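# Seat matching driver bit in recessed fastener head

## Task

Find the driver bit whose tip fits the head of the fastener sunk in the block's hole, seat it in that head, and leave every other bit in its holder. Then release the bit. The result must hold up on its own with no robot support, nothing the robot touched at the end may settle by more than a fingernail's width once left alone, and nothing may be put or knocked off the table.

## Robot and tools

Robot: two arms, left_arm and right_arm, each ending in a two-finger gripper. Something may occasionally tug a held part or nudge a loose object. The simulation keeps running while replies are being written.

Frame: results use one shared scene frame. The origin is on the table top midway between the arms, +x points out over the table, +z points up, and left_arm sits on the +y side. The arm names do not tell you which side of an image is which. Positions are in metres, orientations are quaternions in w,x,y,z order, and velocities are in m/s and rad/s. At long reach the printed hand position may be off from the true one.

Gripper geometry: the fingers point along the gripper's +z axis and close along its x axis. The reported position is the point between the pads; fingertips extend 17.5 mm past it. A pure rotation pivots about that point, which lies 25 mm off the last joint's axis toward the gripper's -y. A flat block on the gripper sticks out about 9 cm toward -y and turns with it.

The 18-number row (all values in [-1, 1], always 18 even if one arm idles): left_arm dx, dy, dz, rx, ry, rz, then left gripper position, force_limit, speed; then the same nine for right_arm. The first six of each arm are an offset, not a pose: expressed in that gripper's own axes and measured from its pose in the most recent result that showed it (before any such result, and for the second or later call in one reply, from where the arm is when the action begins). 1.0 equals 0.6 m for dx, dy, dz and 180 degrees for the rotation; rx, ry, rz form a single rotation vector. Every row counts from that same base, not from the previous row. The three gripper numbers are absolute settings: position +1 is fully open (50 mm), about -0.65 makes the pads meet, -1 closes until an object blocks the fingers. force_limit maps -1, 0, +1 to roughly 20, 102, 185 N per pad (actual grip up to about 17% more). speed maps -1, 0, +1 to 20, 85, 150 mm/s. To leave a gripper unchanged, repeat its last three numbers; a 0 there is a real command. To keep an arm still, send the offset back to its desired pose in a reply's first call and zeros in later calls; zeros are not a pause, they pull the arm back to its base pose.

Tools:
- execute_actions {"actions": [...], "pictures": bool}. The list holds zero or one item. Empty list: just report the state. {"rows": [[18 numbers], ...], "steps": n}: up to 15 rows and n at most 15 control steps of 1/30 s (default 15); one row per step, the last row repeats. {"steps": n} alone: wait until n steps (at most 300) have passed since the previous result, reply time included. A refused call moves nothing.
- move {"target": [18 numbers], "speed": m/s}. Same row layout and offset base. Each gripper travels a straight line toward its target; both finish together in 0.5 to 10 s (cut off at 10 s). speed 0.002 to 0.5, default 0.25; turning is capped at twice that in rad/s. Gripper numbers are applied at the start. Paths ignore obstacles and the other arm; grippers can lag, drift or overshoot speed, especially with a nearly straight arm. The result adds a move: line with the ending (done, off_target, moving, held, fault) and active limits (paced = pose clipped; held = some steps blocked, after which the arm may jump fast), plus each gripper's distance to its target.
- wait {"seconds": 0 to 10}: let the scene run with no new command.
- zoom_image {"camera", "region": [x0, y0, x1, y1]}: enlarged crop, in pixels from the top-left, at most 504 by 504, of the latest image from cam_head_left, cam_head_right, cam_high, cam_low, cam_left_wrist or cam_right_wrist (all 504x504).


Motion limits: each step the commanded pose is clipped to within 70 mm and 16 degrees of the measured pose, and inverse kinematics favours position over orientation. After an action ends an arm continues only to its last clipped pose, so far targets need follow-up commands; check the Hand target line. Elbows never fully straighten.

Result lines: the state line gives each gripper's pose and velocity. pose unreachable means a clearance check altered or blocked that arm's command; HELD marks steps where a row was not sent. object_status: 0 moving, 1 stopped while opening, 2 stopped while closing (a real grip, the one to confirm), 3 at the requested opening or pads met (usually nothing held). Any new position number resets it to 0 briefly. force_limit and speed only change after a position change of at least 0.01. Fingers re-close if grip is lost, except after a grip at force_limit -1. Opening in mm is about (250 - position_measured) x 0.202. Flange force and joint torques are noisy contact estimates.

Avoid: pushing past a contact with these stiff arms. Torque beyond a joint's load limit (waist and shoulder 302, elbow 142, forearm roll, wrist pitch and wrist roll 40 N m, held weight included) or an outside force of 144 N freezes that arm for 10 s and drops the rest of the call. Fast touches hit harder. Don't let the arms collide, don't drop or slam parts, and don't push anything off the table. Holding loads heats motors; a MOTOR HOT warning precedes a braking stop.

Each tool is called after ">>>" as name([rows], argument=value, ...), one row to a line, values as JSON.

## Session

>>> execute_actions(actions=[])

Scene clock: 0.00 s of 5270.00 s.
left_arm: end_effector_position=(+0.5160, -0.1123, +0.2894) position_measured=3 object_status=3 end_effector_quat_wxyz=(-0.224, -0.105, +0.943, -0.223) end_effector_velocity=(+0.000, -0.001, -0.000) end_effector_angular_velocity=(-0.001, +0.000, +0.000) | right_arm: end_effector_position=(+0.8262, -1.1771, +0.3590) position_measured=3 object_status=3 end_effector_quat_wxyz=(+0.037, +0.867, +0.475, +0.148) end_effector_velocity=(-0.000, -0.000, +0.000) end_effector_angular_velocity=(+0.000, -0.001, -0.000)
Joint positions: left_arm=[-0.774  0.461  1.446 -0.667  1.323 -2.239] | right_arm=[-0.94   0.787  0.669  0.274  1.546 -0.269]
Joint velocities: left_arm=[-0.     0.001 -0.001 -0.001 -0.001 -0.   ] | right_arm=[-0.001  0.    -0.     0.001  0.    -0.   ]
Joint torques (N m, as the joint torque sensors report them, + toward a larger angle): no reading
Flange force (N, the push that the arm receives, along the gripper's own x y z axes): no reading
Hand target (left_arm): +0.516, -0.112, +0.289; -0.224, -0.105, +0.943, -0.223
Hand target (right_arm): +0.826, -1.177, +0.359; +0.037, +0.867, +0.475, +0.148

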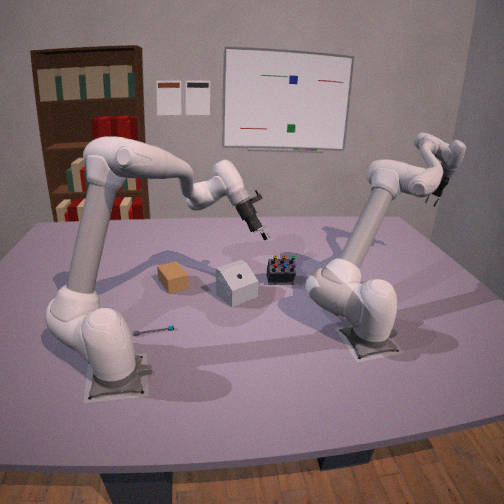

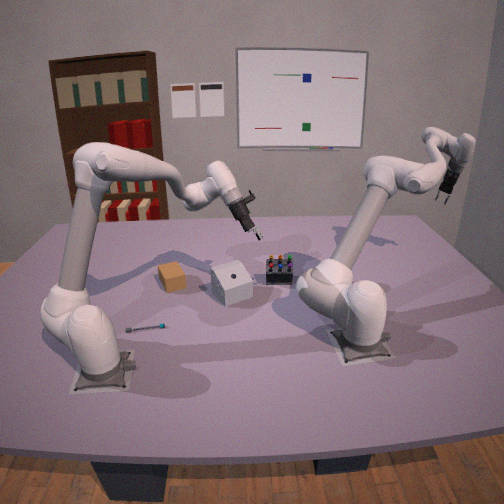

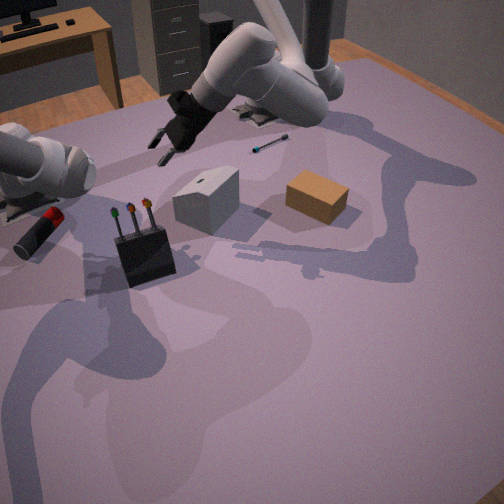

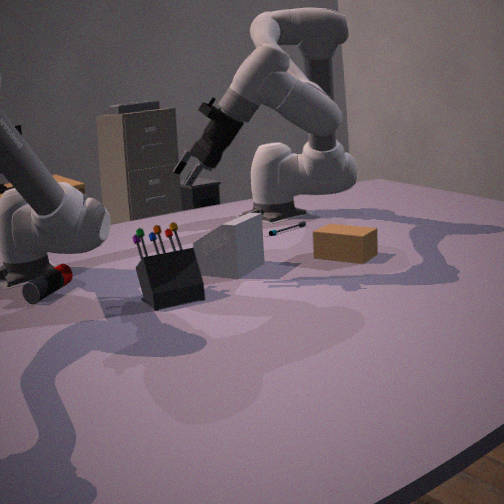

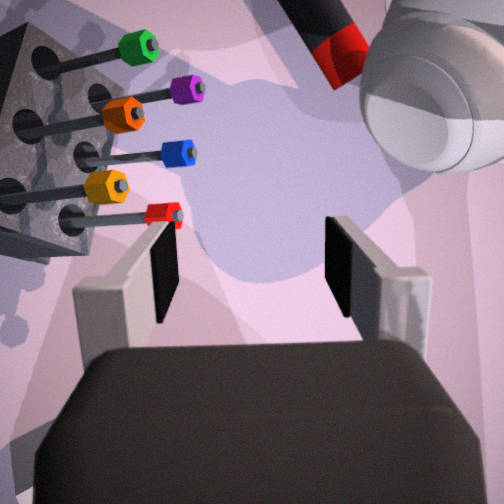

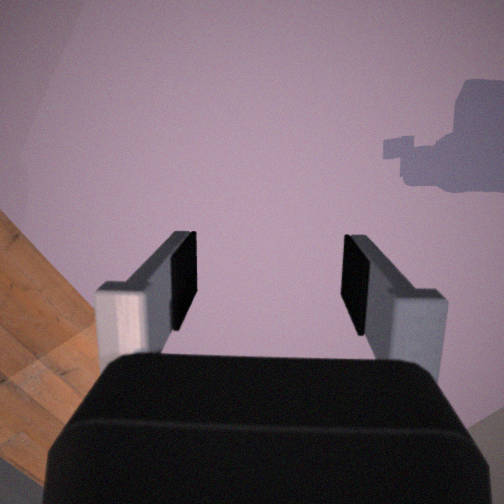

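>>> execute_actions(actions=[])

Scene clock: 27.63 s of 5270.00 s.
left_arm: end_effector_position=(+0.5160, -0.1123, +0.2894) position_measured=3 object_status=3 end_effector_quat_wxyz=(-0.224, -0.105, +0.943, -0.223) end_effector_velocity=(-0.000, -0.000, +0.000) end_effector_angular_velocity=(-0.000, -0.000, -0.000) | right_arm: end_effector_position=(+0.8262, -1.1771, +0.3590) position_measured=3 object_status=3 end_effector_quat_wxyz=(+0.037, +0.867, +0.475, +0.148) end_effector_velocity=(-0.001, -0.001, +0.001) end_effector_angular_velocity=(-0.001, +0.000, -0.001)
Joint positions: left_arm=[-0.774  0.461  1.446 -0.667  1.323 -2.239] | right_arm=[-0.94   0.787  0.669  0.274  1.546 -0.269]
Joint velocities: left_arm=[-0.001 -0.     0.    -0.    -0.    -0.   ] | right_arm=[-0.001 -0.    -0.    -0.001  0.     0.   ]
Joint torques (N m, as the joint torque sensors report them, + toward a larger angle): left_arm=[ -1.02 -86.73 -41.5    0.98   0.23   0.06] | right_arm=[  -0.68 -121.27  -44.27    5.45   -0.32   -0.71]
Flange force (N, the push that the arm receives, along the gripper's own x y z axes): left_arm=[1.6 3.5 -0.4] | right_arm=[0.0 4.1 1.0]
Hand target (left_arm): +0.516, -0.112, +0.289; -0.224, -0.105, +0.943, -0.223
Hand target (right_arm): +0.826, -1.177, +0.359; +0.037, +0.867, +0.475, +0.148
Steps of this call (steps 1 to 90: nothing new was sent; then 24.63 s passed at rest). Readings (end_effector_position | what the end effector reports):
1: left_arm (+0.5160, -0.1123, +0.2894) | right_arm (+0.8262, -1.1771, +0.3590) | left_arm position_measured=3 object_status=3 | right_arm position_measured=3 object_status=3
2: left_arm (+0.5160, -0.1123, +0.2894) | right_arm (+0.8262, -1.1771, +0.3590) | left_arm position_measured=3 object_status=3 | right_arm position_measured=3 object_status=3
4: left_arm (+0.5160, -0.1123, +0.2894) | right_arm (+0.8262, -1.1771, +0.3590) | left_arm position_measured=3 object_status=3 | right_arm position_measured=3 object_status=3
8: left_arm (+0.5160, -0.1123, +0.2894) | right_arm (+0.8262, -1.1771, +0.3590) | left_arm position_measured=3 object_status=3 | right_arm position_measured=3 object_status=3
90: the state above

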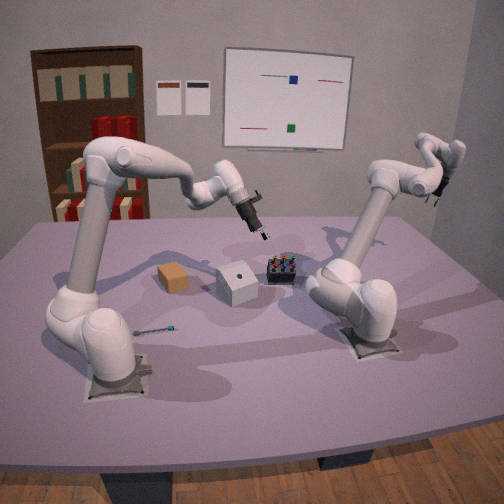

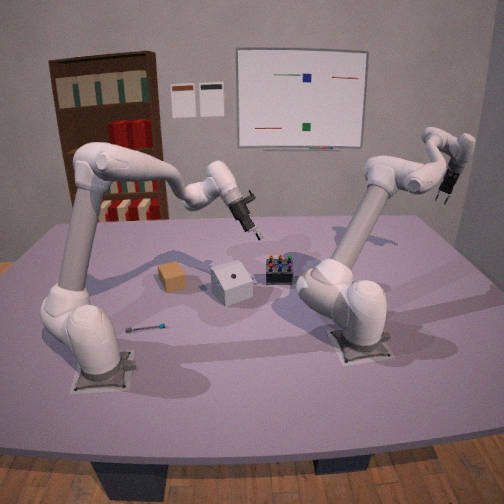

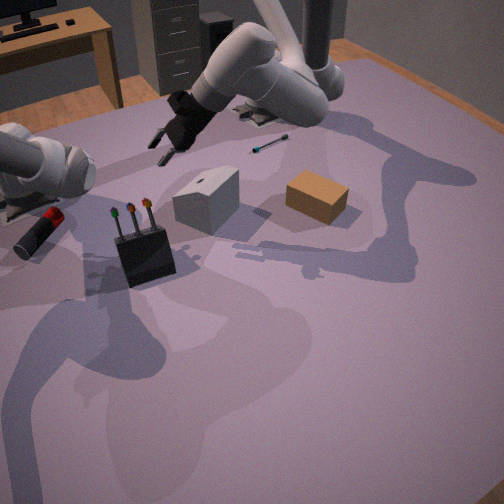

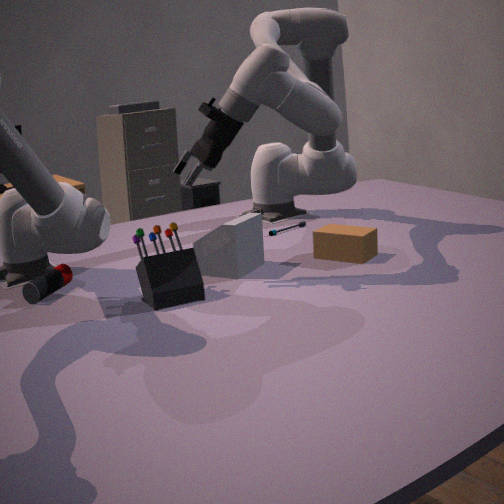

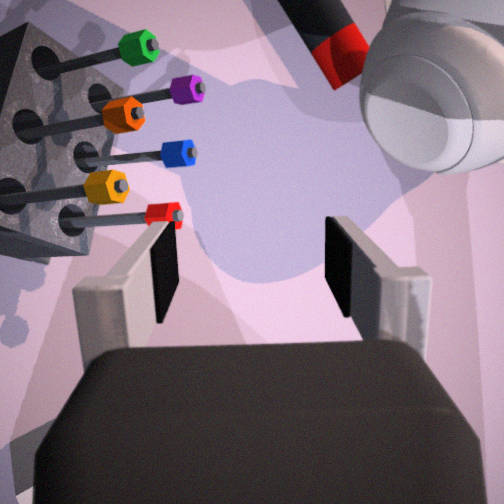

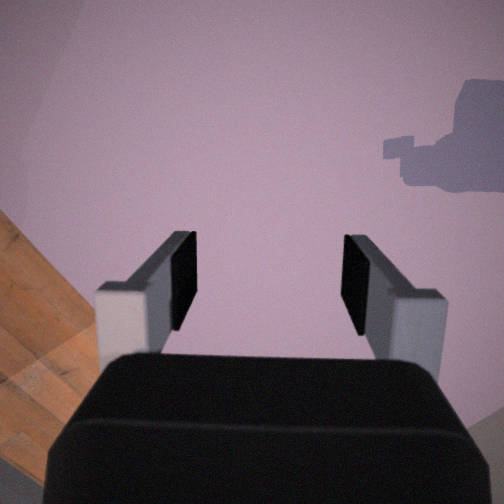

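>>> move(target=[0.215,0.142,-0.17,0,-0.22,-0.414,1,0,0,0,0,0,0,0,0,1,0,0], speed=0.3)

Scene clock: 35.93 s of 5270.00 s.
left_arm: end_effector_position=(+0.4156, -0.0019, +0.3990) position_measured=3 object_status=3 end_effector_quat_wxyz=(-0.001, -0.708, +0.706, +0.001) end_effector_velocity=(+0.000, -0.000, -0.001) end_effector_angular_velocity=(+0.001, +0.001, +0.001) | right_arm: end_effector_position=(+0.8262, -1.1771, +0.3590) position_measured=3 object_status=3 end_effector_quat_wxyz=(+0.037, +0.867, +0.475, +0.148) end_effector_velocity=(-0.000, -0.000, -0.000) end_effector_angular_velocity=(-0.002, +0.001, +0.000)
Joint positions: left_arm=[-1.049  0.18   1.498 -0.002  1.466 -4.063] | right_arm=[-0.94   0.787  0.669  0.274  1.546 -0.269]
Joint velocities: left_arm=[ 0.     0.002 -0.    -0.     0.    -0.001] | right_arm=[ 0.     0.    -0.    -0.002 -0.    -0.   ]
Joint torques (N m, as the joint torque sensors report them, + toward a larger angle): left_arm=[  0.37 -61.8  -45.5    4.23  -0.54  -0.28] | right_arm=[  -0.8  -122.17  -44.76    5.37   -0.48   -0.57]
Flange force (N, the push that the arm receives, along the gripper's own x y z axes): left_arm=[-2.7 2.8 2.6] | right_arm=[-0.4 4.8 2.0]
Hand target (left_arm): +0.416, -0.002, +0.399; +0.001, +0.708, -0.706, -0.001
Hand target (right_arm): +0.826, -1.177, +0.359; +0.037, +0.867, +0.475, +0.148
Off the commanded pose (left_arm): 0.001 m, 0 deg.
Off the commanded pose (right_arm): 0.000 m, 0 deg.
After step 90, 2.50 s passed at rest.
move: done

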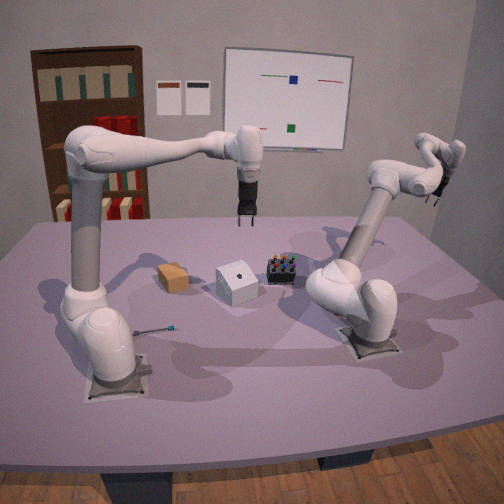

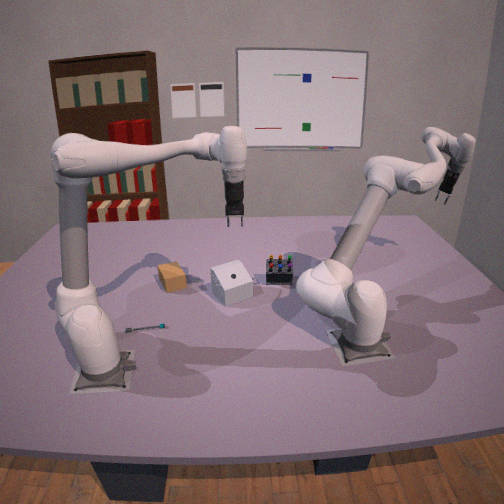

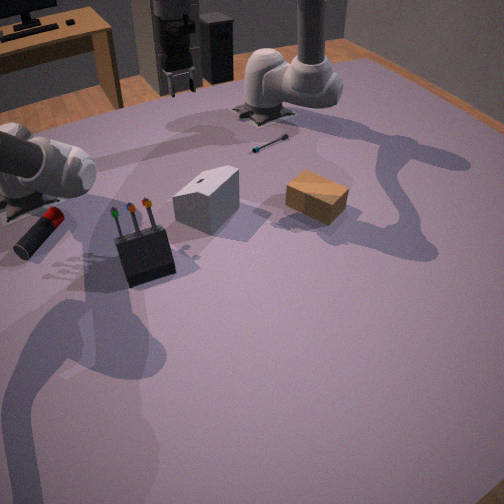

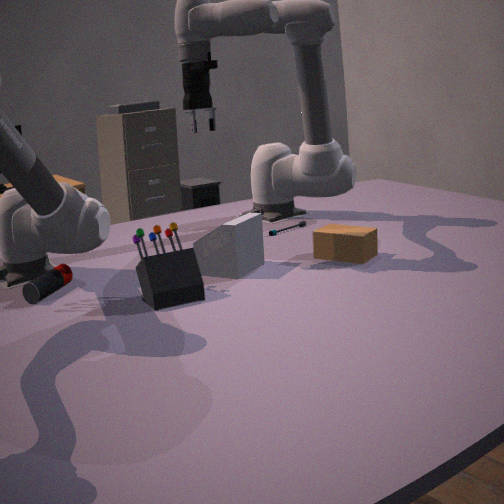

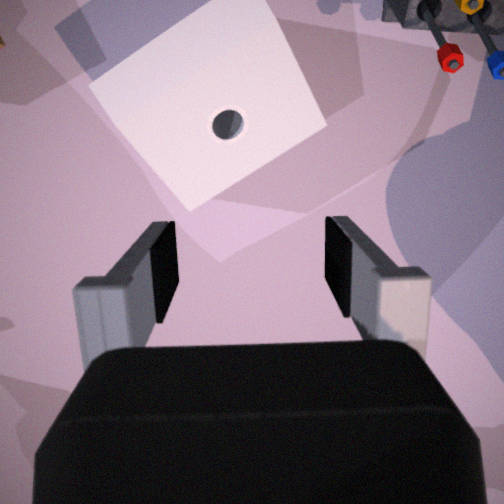

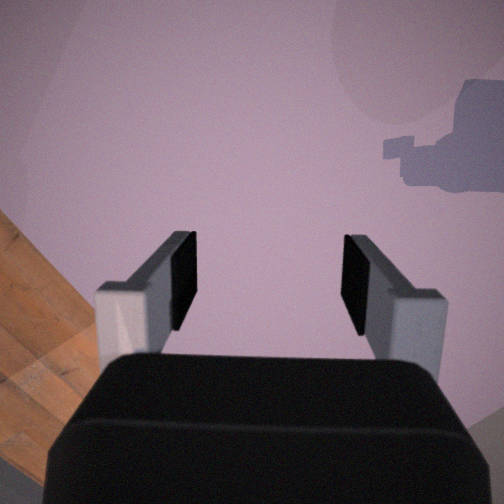

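>>> move(target=[0.088,0.138,0.215,0.163,-0.045,-0.168,1,0,0,0,0,0,0,0,0,1,0,0], speed=0.3)

>>> zoom_image(camera="cam_left_wrist", region=[190,60,310,180])

Scene clock: 42.13 s of 5270.00 s.
left_arm: end_effector_position=(+0.3331, -0.0543, +0.2701) position_measured=3 object_status=3 end_effector_quat_wxyz=(-0.226, +0.841, -0.475, +0.127) end_effector_velocity=(+0.000, +0.000, +0.001) end_effector_angular_velocity=(-0.001, -0.001, +0.002) | right_arm: end_effector_position=(+0.8262, -1.1771, +0.3590) position_measured=3 object_status=3 end_effector_quat_wxyz=(+0.037, +0.867, +0.475, +0.148) end_effector_velocity=(-0.000, -0.000, +0.000) end_effector_angular_velocity=(-0.000, +0.000, -0.000)
Joint positions: left_arm=[-1.419  0.289  1.698  0.52   1.338 -5.144] | right_arm=[-0.94   0.787  0.669  0.274  1.546 -0.269]
Joint velocities: left_arm=[ 0.    -0.001 -0.     0.001  0.001 -0.002] | right_arm=[-0. -0. -0. -0.  0. -0.]
Joint torques (N m, as the joint torque sensors report them, + toward a larger angle): left_arm=[  1.16 -68.94 -41.67   4.53   0.23  -0.11] | right_arm=[   0.11 -121.51  -44.62    5.37   -0.59   -0.41]
Flange force (N, the push that the arm receives, along the gripper's own x y z axes): left_arm=[-4.9 0.6 -0.5] | right_arm=[-1.0 3.4 1.1]
Hand target (left_arm): +0.333, -0.054, +0.270; -0.226, +0.841, -0.475, +0.127
Hand target (right_arm): +0.826, -1.177, +0.359; +0.037, +0.867, +0.475, +0.148
Off the commanded pose (left_arm): 0.001 m, 0 deg.
Off the commanded pose (right_arm): 0.000 m, 0 deg.
After step 90, 1.57 s passed at rest.
move: done

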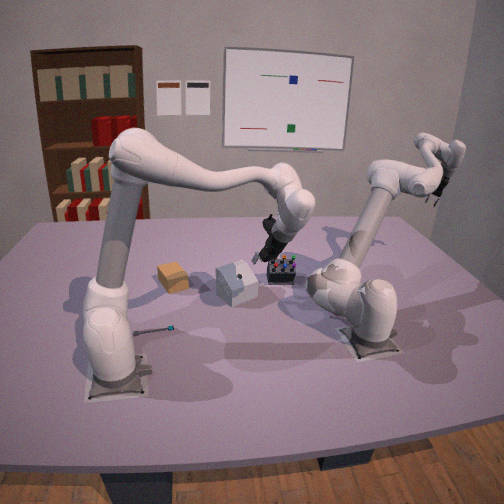

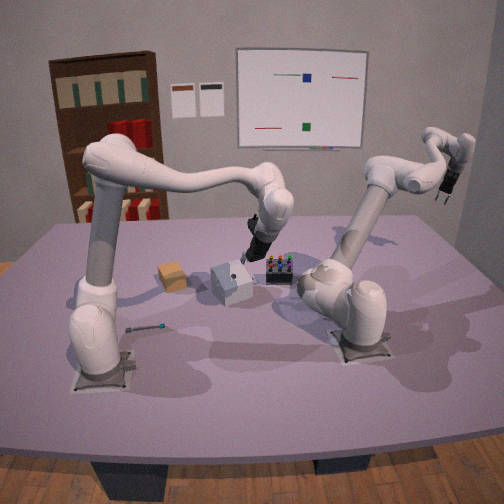

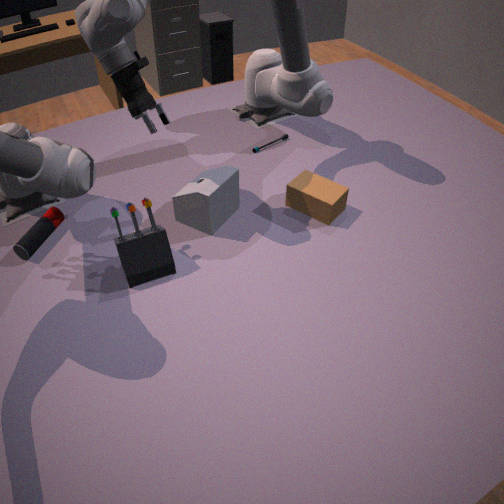

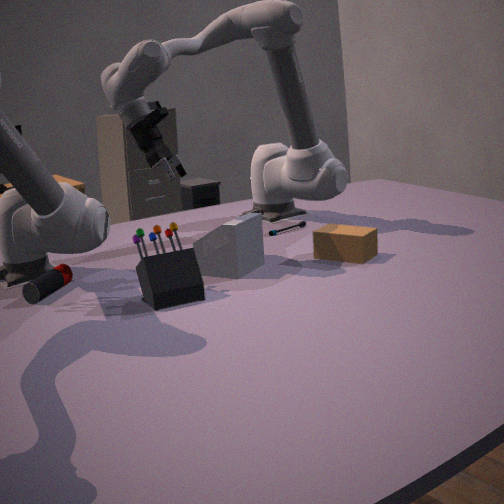

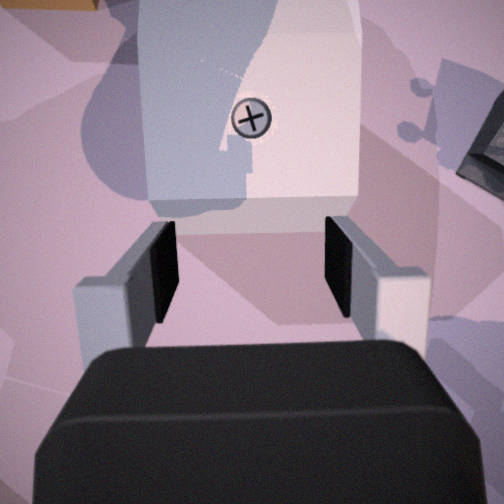

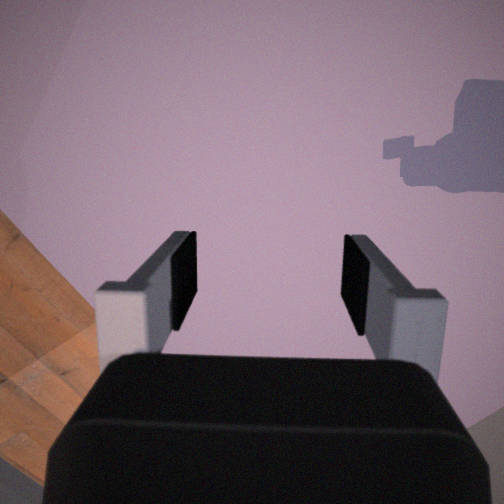

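Region (190, 60, 310, 180) of cam_left_wrist's 504x504 image, scaled by 4.200, with more detail than that image has.

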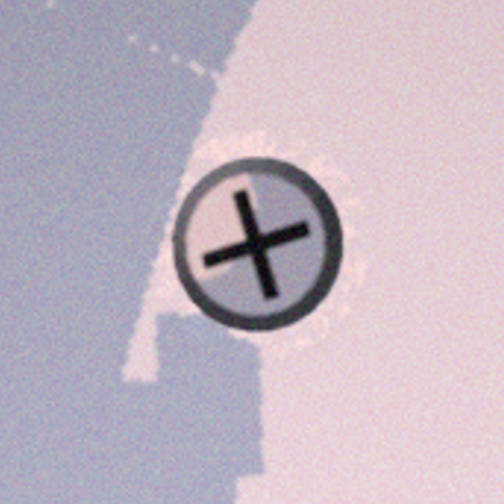

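>>> move(target=[0.203,0.028,-0.093,0.053,0.124,0.178,0.25,0,0,0,0,0,0,0,0,1,0,0], speed=0.3)

Scene clock: 50.07 s of 5270.00 s.
left_arm: end_effector_position=(+0.3596, -0.1806, +0.3098) position_measured=116 object_status=3 end_effector_quat_wxyz=(+0.225, -0.617, +0.709, -0.257) end_effector_velocity=(-0.001, -0.000, +0.000) end_effector_angular_velocity=(+0.000, +0.000, -0.002) | right_arm: end_effector_position=(+0.8262, -1.1771, +0.3590) position_measured=3 object_status=3 end_effector_quat_wxyz=(+0.037, +0.867, +0.475, +0.148) end_effector_velocity=(+0.001, +0.001, +0.001) end_effector_angular_velocity=(-0.000, -0.002, +0.002)
Joint positions: left_arm=[-1.473  0.279  1.699  0.774  1.032 -4.715] | right_arm=[-0.94   0.787  0.669  0.274  1.546 -0.269]
Joint velocities: left_arm=[-0.001 -0.     0.001 -0.    -0.     0.   ] | right_arm=[ 0.002 -0.    -0.001  0.001 -0.     0.   ]
Joint torques (N m, as the joint torque sensors report them, + toward a larger angle): left_arm=[  3.81 -68.77 -43.41   4.53  -0.39   0.06] | right_arm=[   0.81 -122.33  -44.1     5.29   -0.36   -0.7 ]
Flange force (N, the push that the arm receives, along the gripper's own x y z axes): left_arm=[-3.2 6.4 -5.6] | right_arm=[-1.5 7.5 0.7]
Hand target (left_arm): +0.360, -0.181, +0.310; +0.225, -0.617, +0.709, -0.257
Hand target (right_arm): +0.826, -1.177, +0.359; +0.037, +0.867, +0.475, +0.148
Off the commanded pose (left_arm): 0.000 m, 0 deg.
Off the commanded pose (right_arm): 0.000 m, 0 deg.
After step 90, 3.43 s passed at rest.
move: done

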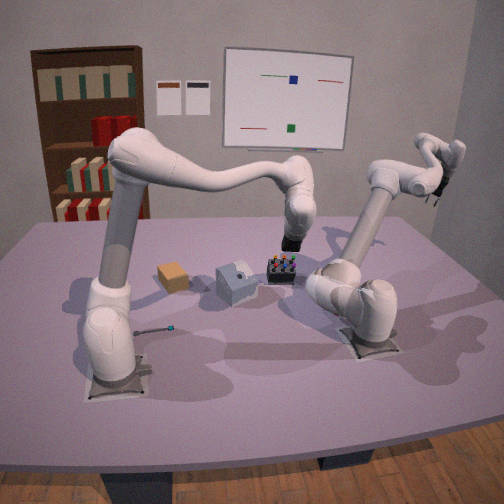

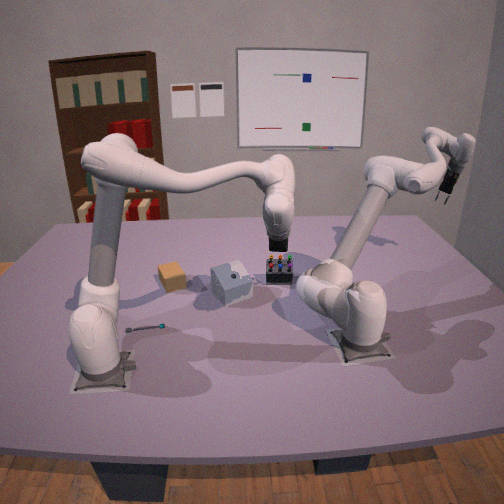

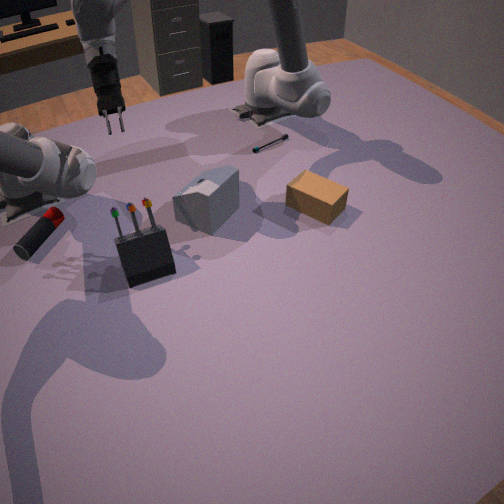

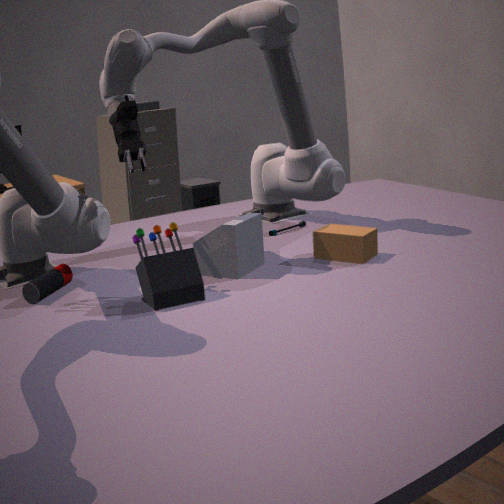

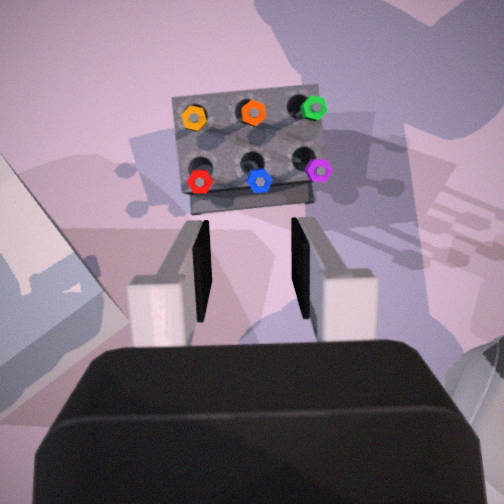

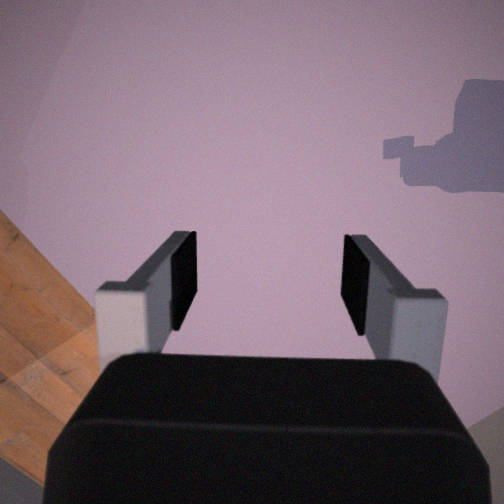

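>>> move(target=[0.023,0.01,0.23,0,-0.028,-0.034,0.25,0,0,0,0,0,0,0,0,1,0,0], speed=0.2)

>>> zoom_image(camera="cam_left_wrist", region=[120,30,380,260])

Scene clock: 55.00 s of 5270.00 s.
left_arm: end_effector_position=(+0.4409, -0.2059, +0.2004) position_measured=116 object_status=3 end_effector_quat_wxyz=(+0.242, -0.665, +0.664, -0.241) end_effector_velocity=(-0.001, +0.000, -0.001) end_effector_angular_velocity=(+0.002, -0.001, -0.001) | right_arm: end_effector_position=(+0.8262, -1.1771, +0.3590) position_measured=3 object_status=3 end_effector_quat_wxyz=(+0.037, +0.867, +0.475, +0.148) end_effector_velocity=(+0.001, +0.000, -0.000) end_effector_angular_velocity=(-0.000, -0.000, +0.001)
Joint positions: left_arm=[-1.388  0.471  1.64   0.832  0.973 -4.868] | right_arm=[-0.94   0.787  0.669  0.274  1.546 -0.269]
Joint velocities: left_arm=[-0.002  0.     0.001  0.001  0.001 -0.   ] | right_arm=[ 0.001  0.    -0.001  0.    -0.    -0.   ]
Joint torques (N m, as the joint torque sensors report them, + toward a larger angle): left_arm=[  3.37 -87.67 -41.7    4.13   0.     0.06] | right_arm=[   0.03 -121.55  -43.9     5.37   -0.58   -0.56]
Flange force (N, the push that the arm receives, along the gripper's own x y z axes): left_arm=[-2.5 5.5 -2.9] | right_arm=[-0.9 7.4 0.3]
Hand target (left_arm): +0.441, -0.206, +0.200; -0.242, +0.665, -0.664, +0.241
Hand target (right_arm): +0.826, -1.177, +0.359; +0.037, +0.867, +0.475, +0.148
Off the commanded pose (left_arm): 0.000 m, 0 deg.
Off the commanded pose (right_arm): 0.000 m, 0 deg.
After step 90, 0.90 s passed at rest.
move: done

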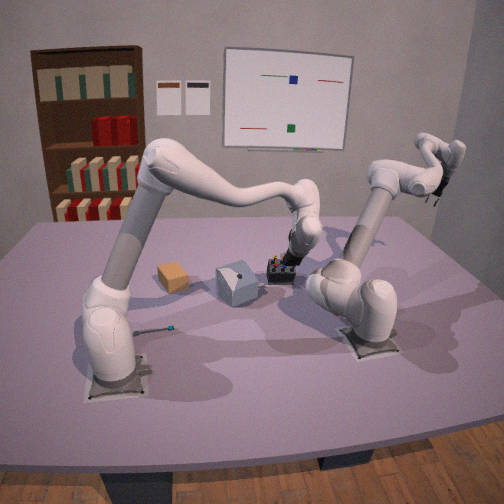

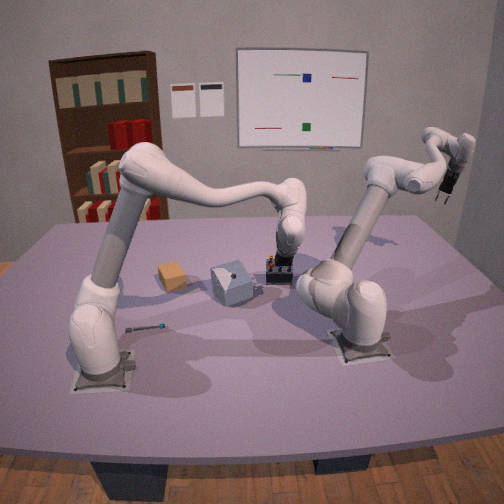

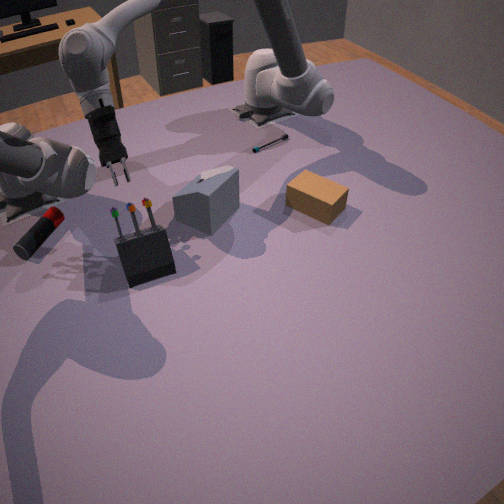

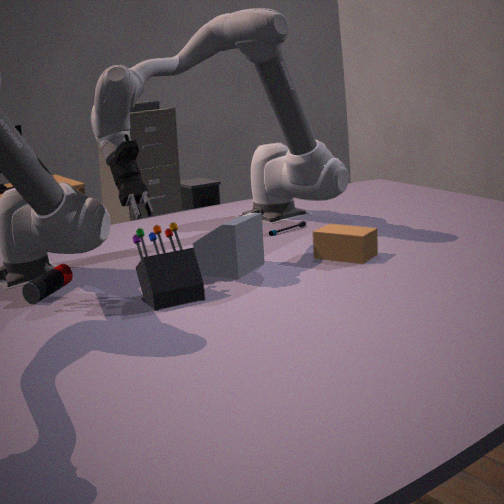

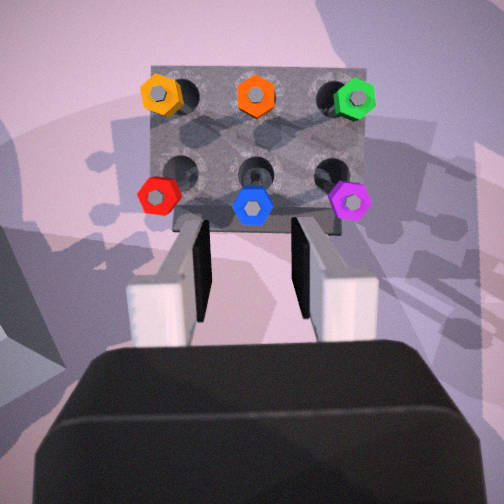

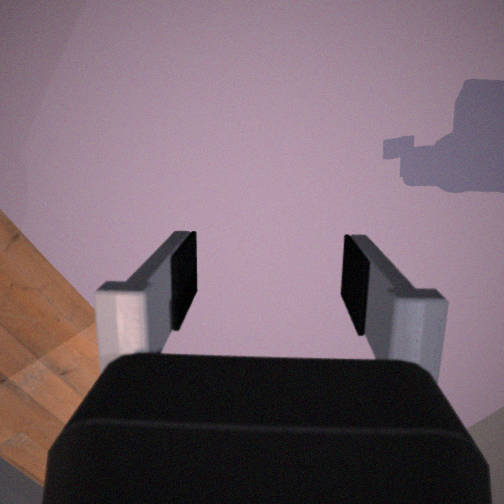

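Region (120, 30, 380, 260) of cam_left_wrist's 504x504 image, scaled by 1.938, with more detail than that image has; it fills the top 446 rows of this view, and the rest is white.

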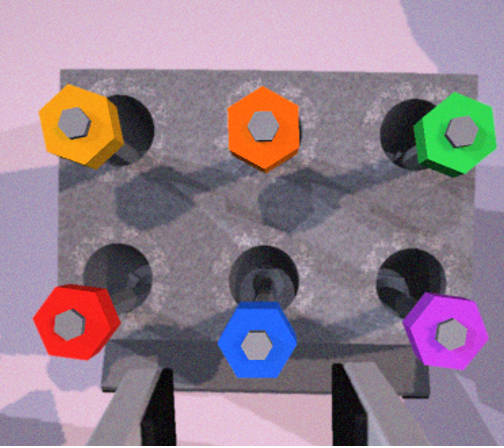

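Tips are somewhat visible here.

>>> zoom_image(camera="cam_left_wrist", region=[155,145,355,205])

>>> zoom_image(camera="cam_left_wrist", region=[230,150,285,205])

Region (155, 145, 355, 205) of cam_left_wrist's 504x504 image, scaled by 2.520, with more detail than that image has; it fills the top 151 rows of this view, and the rest is white.

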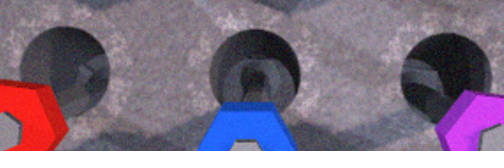

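Region (230, 150, 285, 205) of cam_left_wrist's 504x504 image, scaled by 9.164, with more detail than that image has.

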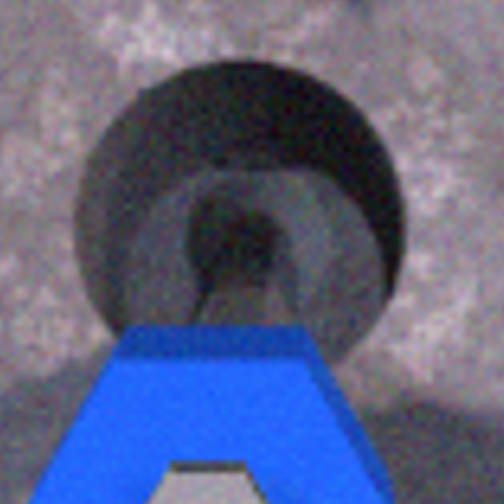

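>>> move(target=[-0.078,-0.02,0,0,0,0,0.25,0,0,0,0,0,0,0,0,1,0,0], speed=0.2)

>>> zoom_image(camera="cam_left_wrist", region=[220,160,290,230])

>>> move(target=[0,-0.08,0,0,0,0,0.25,0,0,0,0,0,0,0,0,1,0,0], speed=0.2)

>>> zoom_image(camera="cam_left_wrist", region=[220,160,290,230])

Scene clock: 61.87 s of 5270.00 s.
left_arm: end_effector_position=(+0.4501, -0.1591, +0.2081) position_measured=116 object_status=3 end_effector_quat_wxyz=(+0.242, -0.665, +0.664, -0.241) end_effector_velocity=(+0.000, +0.000, +0.000) end_effector_angular_velocity=(-0.001, +0.000, +0.001) | right_arm: end_effector_position=(+0.8262, -1.1771, +0.3590) position_measured=3 object_status=3 end_effector_quat_wxyz=(+0.037, +0.867, +0.475, +0.148) end_effector_velocity=(+0.000, -0.000, -0.000) end_effector_angular_velocity=(-0.000, +0.000, -0.000)
Joint positions: left_arm=[-1.356  0.409  1.72   0.845  0.94  -4.863] | right_arm=[-0.94   0.787  0.669  0.274  1.546 -0.269]
Joint velocities: left_arm=[ 0.    -0.    -0.    -0.    -0.    -0.001] | right_arm=[ 0.  0. -0. -0. -0.  0.]
Joint torques (N m, as the joint torque sensors report them, + toward a larger angle): left_arm=[  2.09 -79.05 -40.46   3.52   0.2    0.03] | right_arm=[  -1.58 -121.94  -44.17    5.34   -0.6    -0.45]
Flange force (N, the push that the arm receives, along the gripper's own x y z axes): left_arm=[-4.2 3.2 -3.4] | right_arm=[0.1 7.5 1.3]
Hand target (left_arm): +0.450, -0.159, +0.208; -0.242, +0.665, -0.664, +0.241
Hand target (right_arm): +0.826, -1.177, +0.359; +0.037, +0.867, +0.475, +0.148
Off the commanded pose (left_arm): 0.000 m, 0 deg.
Off the commanded pose (right_arm): 0.000 m, 0 deg.
After step 90, 3.17 s passed at rest.
move: done

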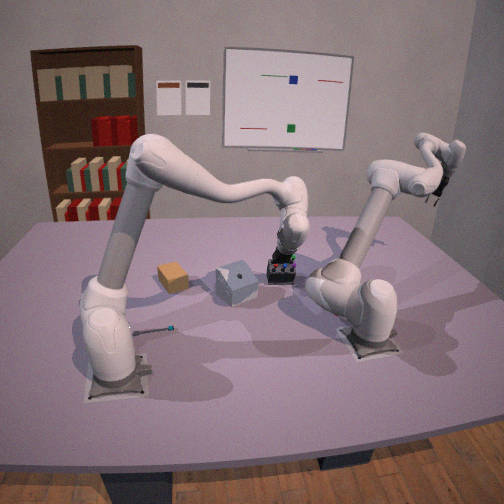

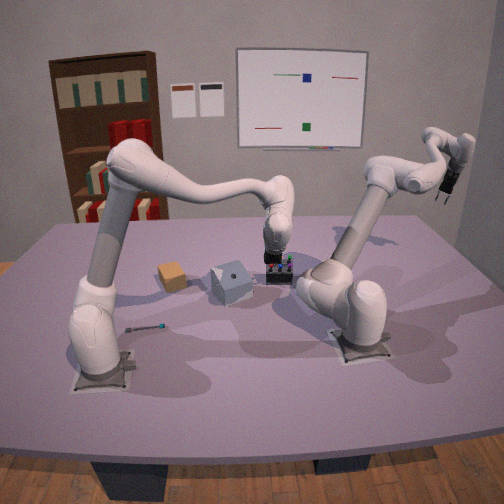

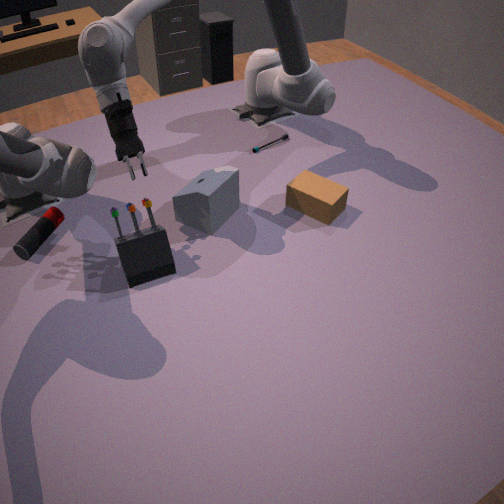

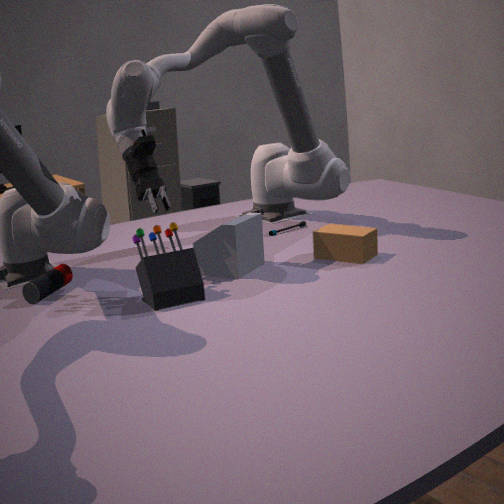

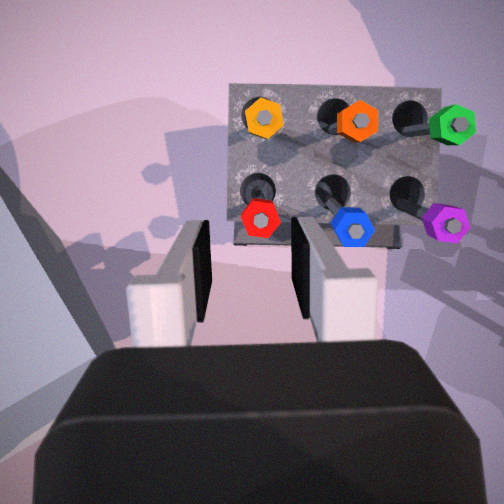

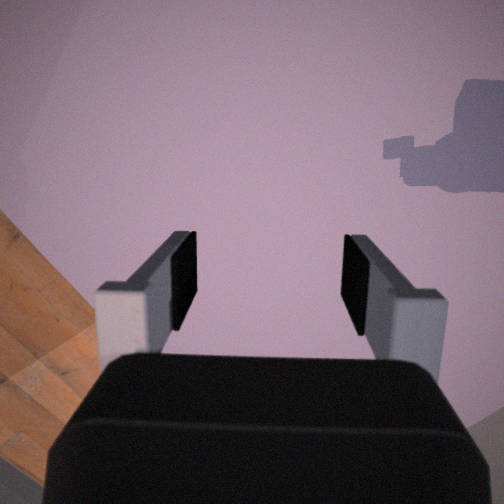

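Region (220, 160, 290, 230) of cam_left_wrist's 504x504 image, scaled by 7.200, with more detail than that image has.

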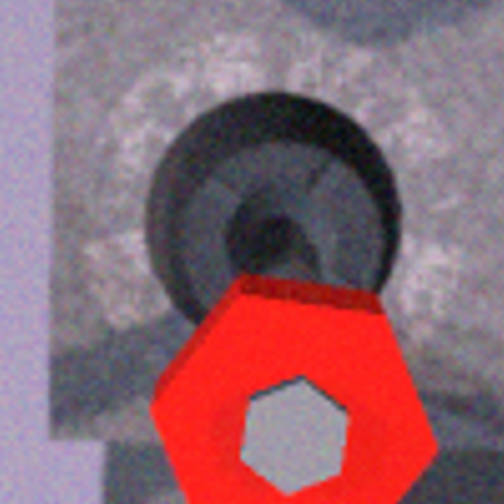

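Scene clock: 62.57 s of 5270.00 s.
left_arm: end_effector_position=(+0.4868, -0.1592, +0.2389) position_measured=116 object_status=3 end_effector_quat_wxyz=(+0.242, -0.665, +0.664, -0.241) end_effector_velocity=(+0.000, -0.000, -0.000) end_effector_angular_velocity=(-0.001, +0.001, +0.001) | right_arm: end_effector_position=(+0.8262, -1.1771, +0.3590) position_measured=3 object_status=3 end_effector_quat_wxyz=(+0.037, +0.867, +0.475, +0.148) end_effector_velocity=(+0.001, +0.001, +0.001) end_effector_angular_velocity=(+0.001, -0.002, +0.002)
Joint positions: left_arm=[-1.309  0.405  1.663  0.816  0.952 -4.773] | right_arm=[-0.94   0.787  0.669  0.274  1.546 -0.269]
Joint velocities: left_arm=[ 0.001  0.    -0.    -0.001 -0.001  0.   ] | right_arm=[ 0.001 -0.001 -0.     0.002  0.    -0.   ]
Joint torques (N m, as the joint torque sensors report them, + toward a larger angle): left_arm=[  0.5  -81.22 -42.48   4.11  -0.28  -0.14] | right_arm=[  -1.81 -120.63  -44.41    5.3    -0.56   -0.52]
Flange force (N, the push that the arm receives, along the gripper's own x y z axes): left_arm=[-4.1 2.5 -1.7] | right_arm=[1.8 2.7 1.4]
Hand target (left_arm): +0.487, -0.159, +0.239; -0.242, +0.665, -0.664, +0.241
Hand target (right_arm): +0.826, -1.177, +0.359; +0.037, +0.867, +0.475, +0.148
Off the commanded pose (left_arm): 0.000 m, 0 deg.
Off the commanded pose (right_arm): 0.000 m, 0 deg.
move: done

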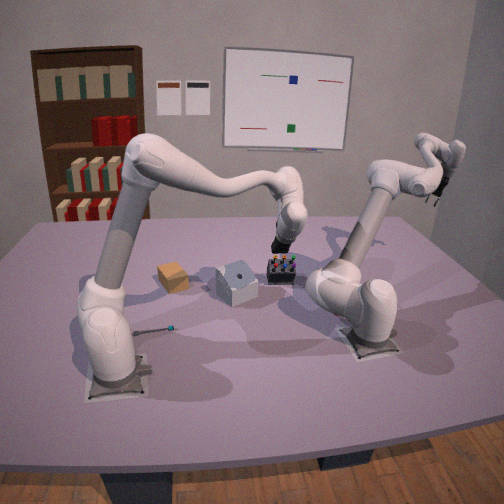

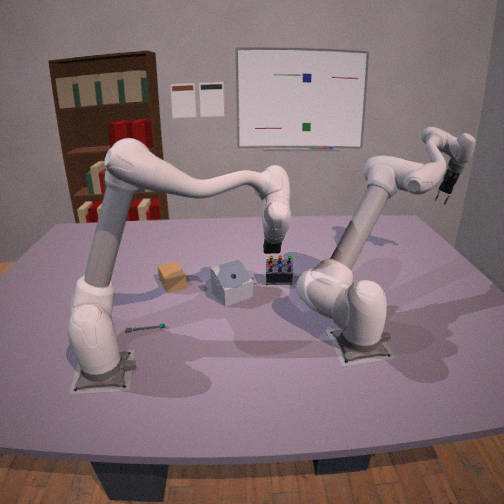

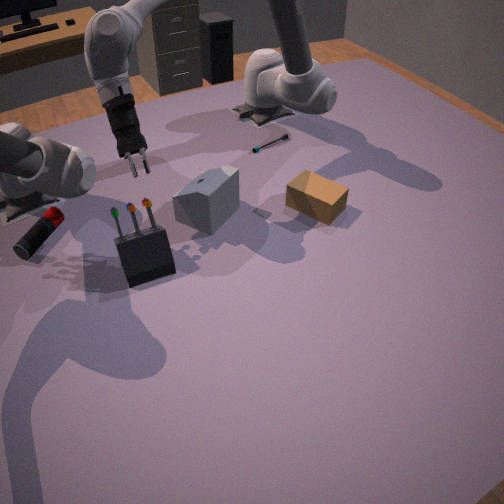

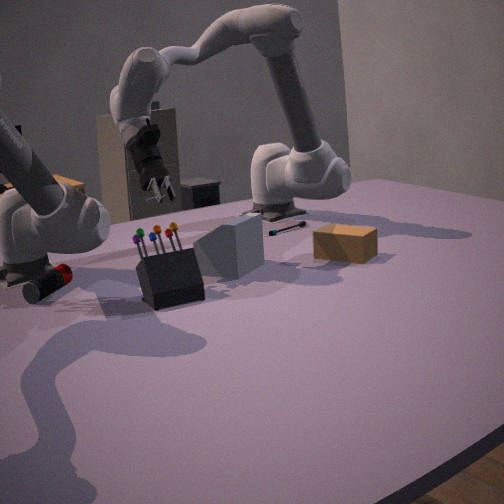

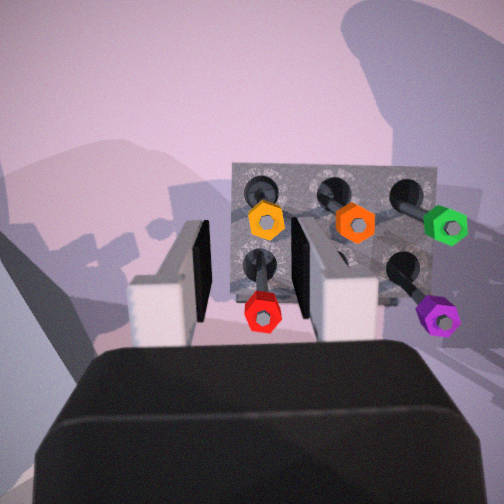

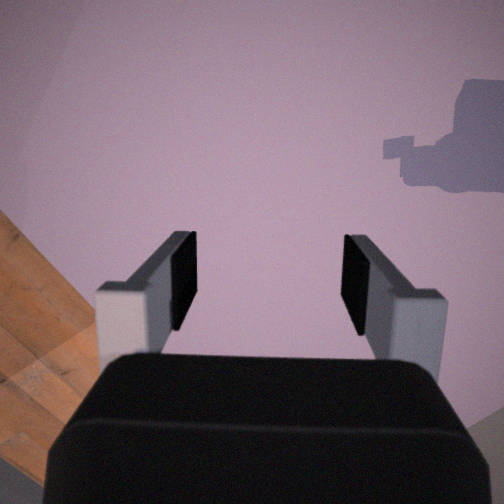

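Region (220, 160, 290, 230) of cam_left_wrist's 504x504 image, scaled by 7.200, with more detail than that image has.

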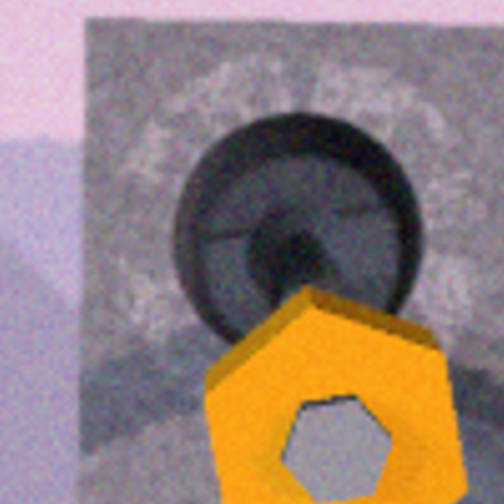

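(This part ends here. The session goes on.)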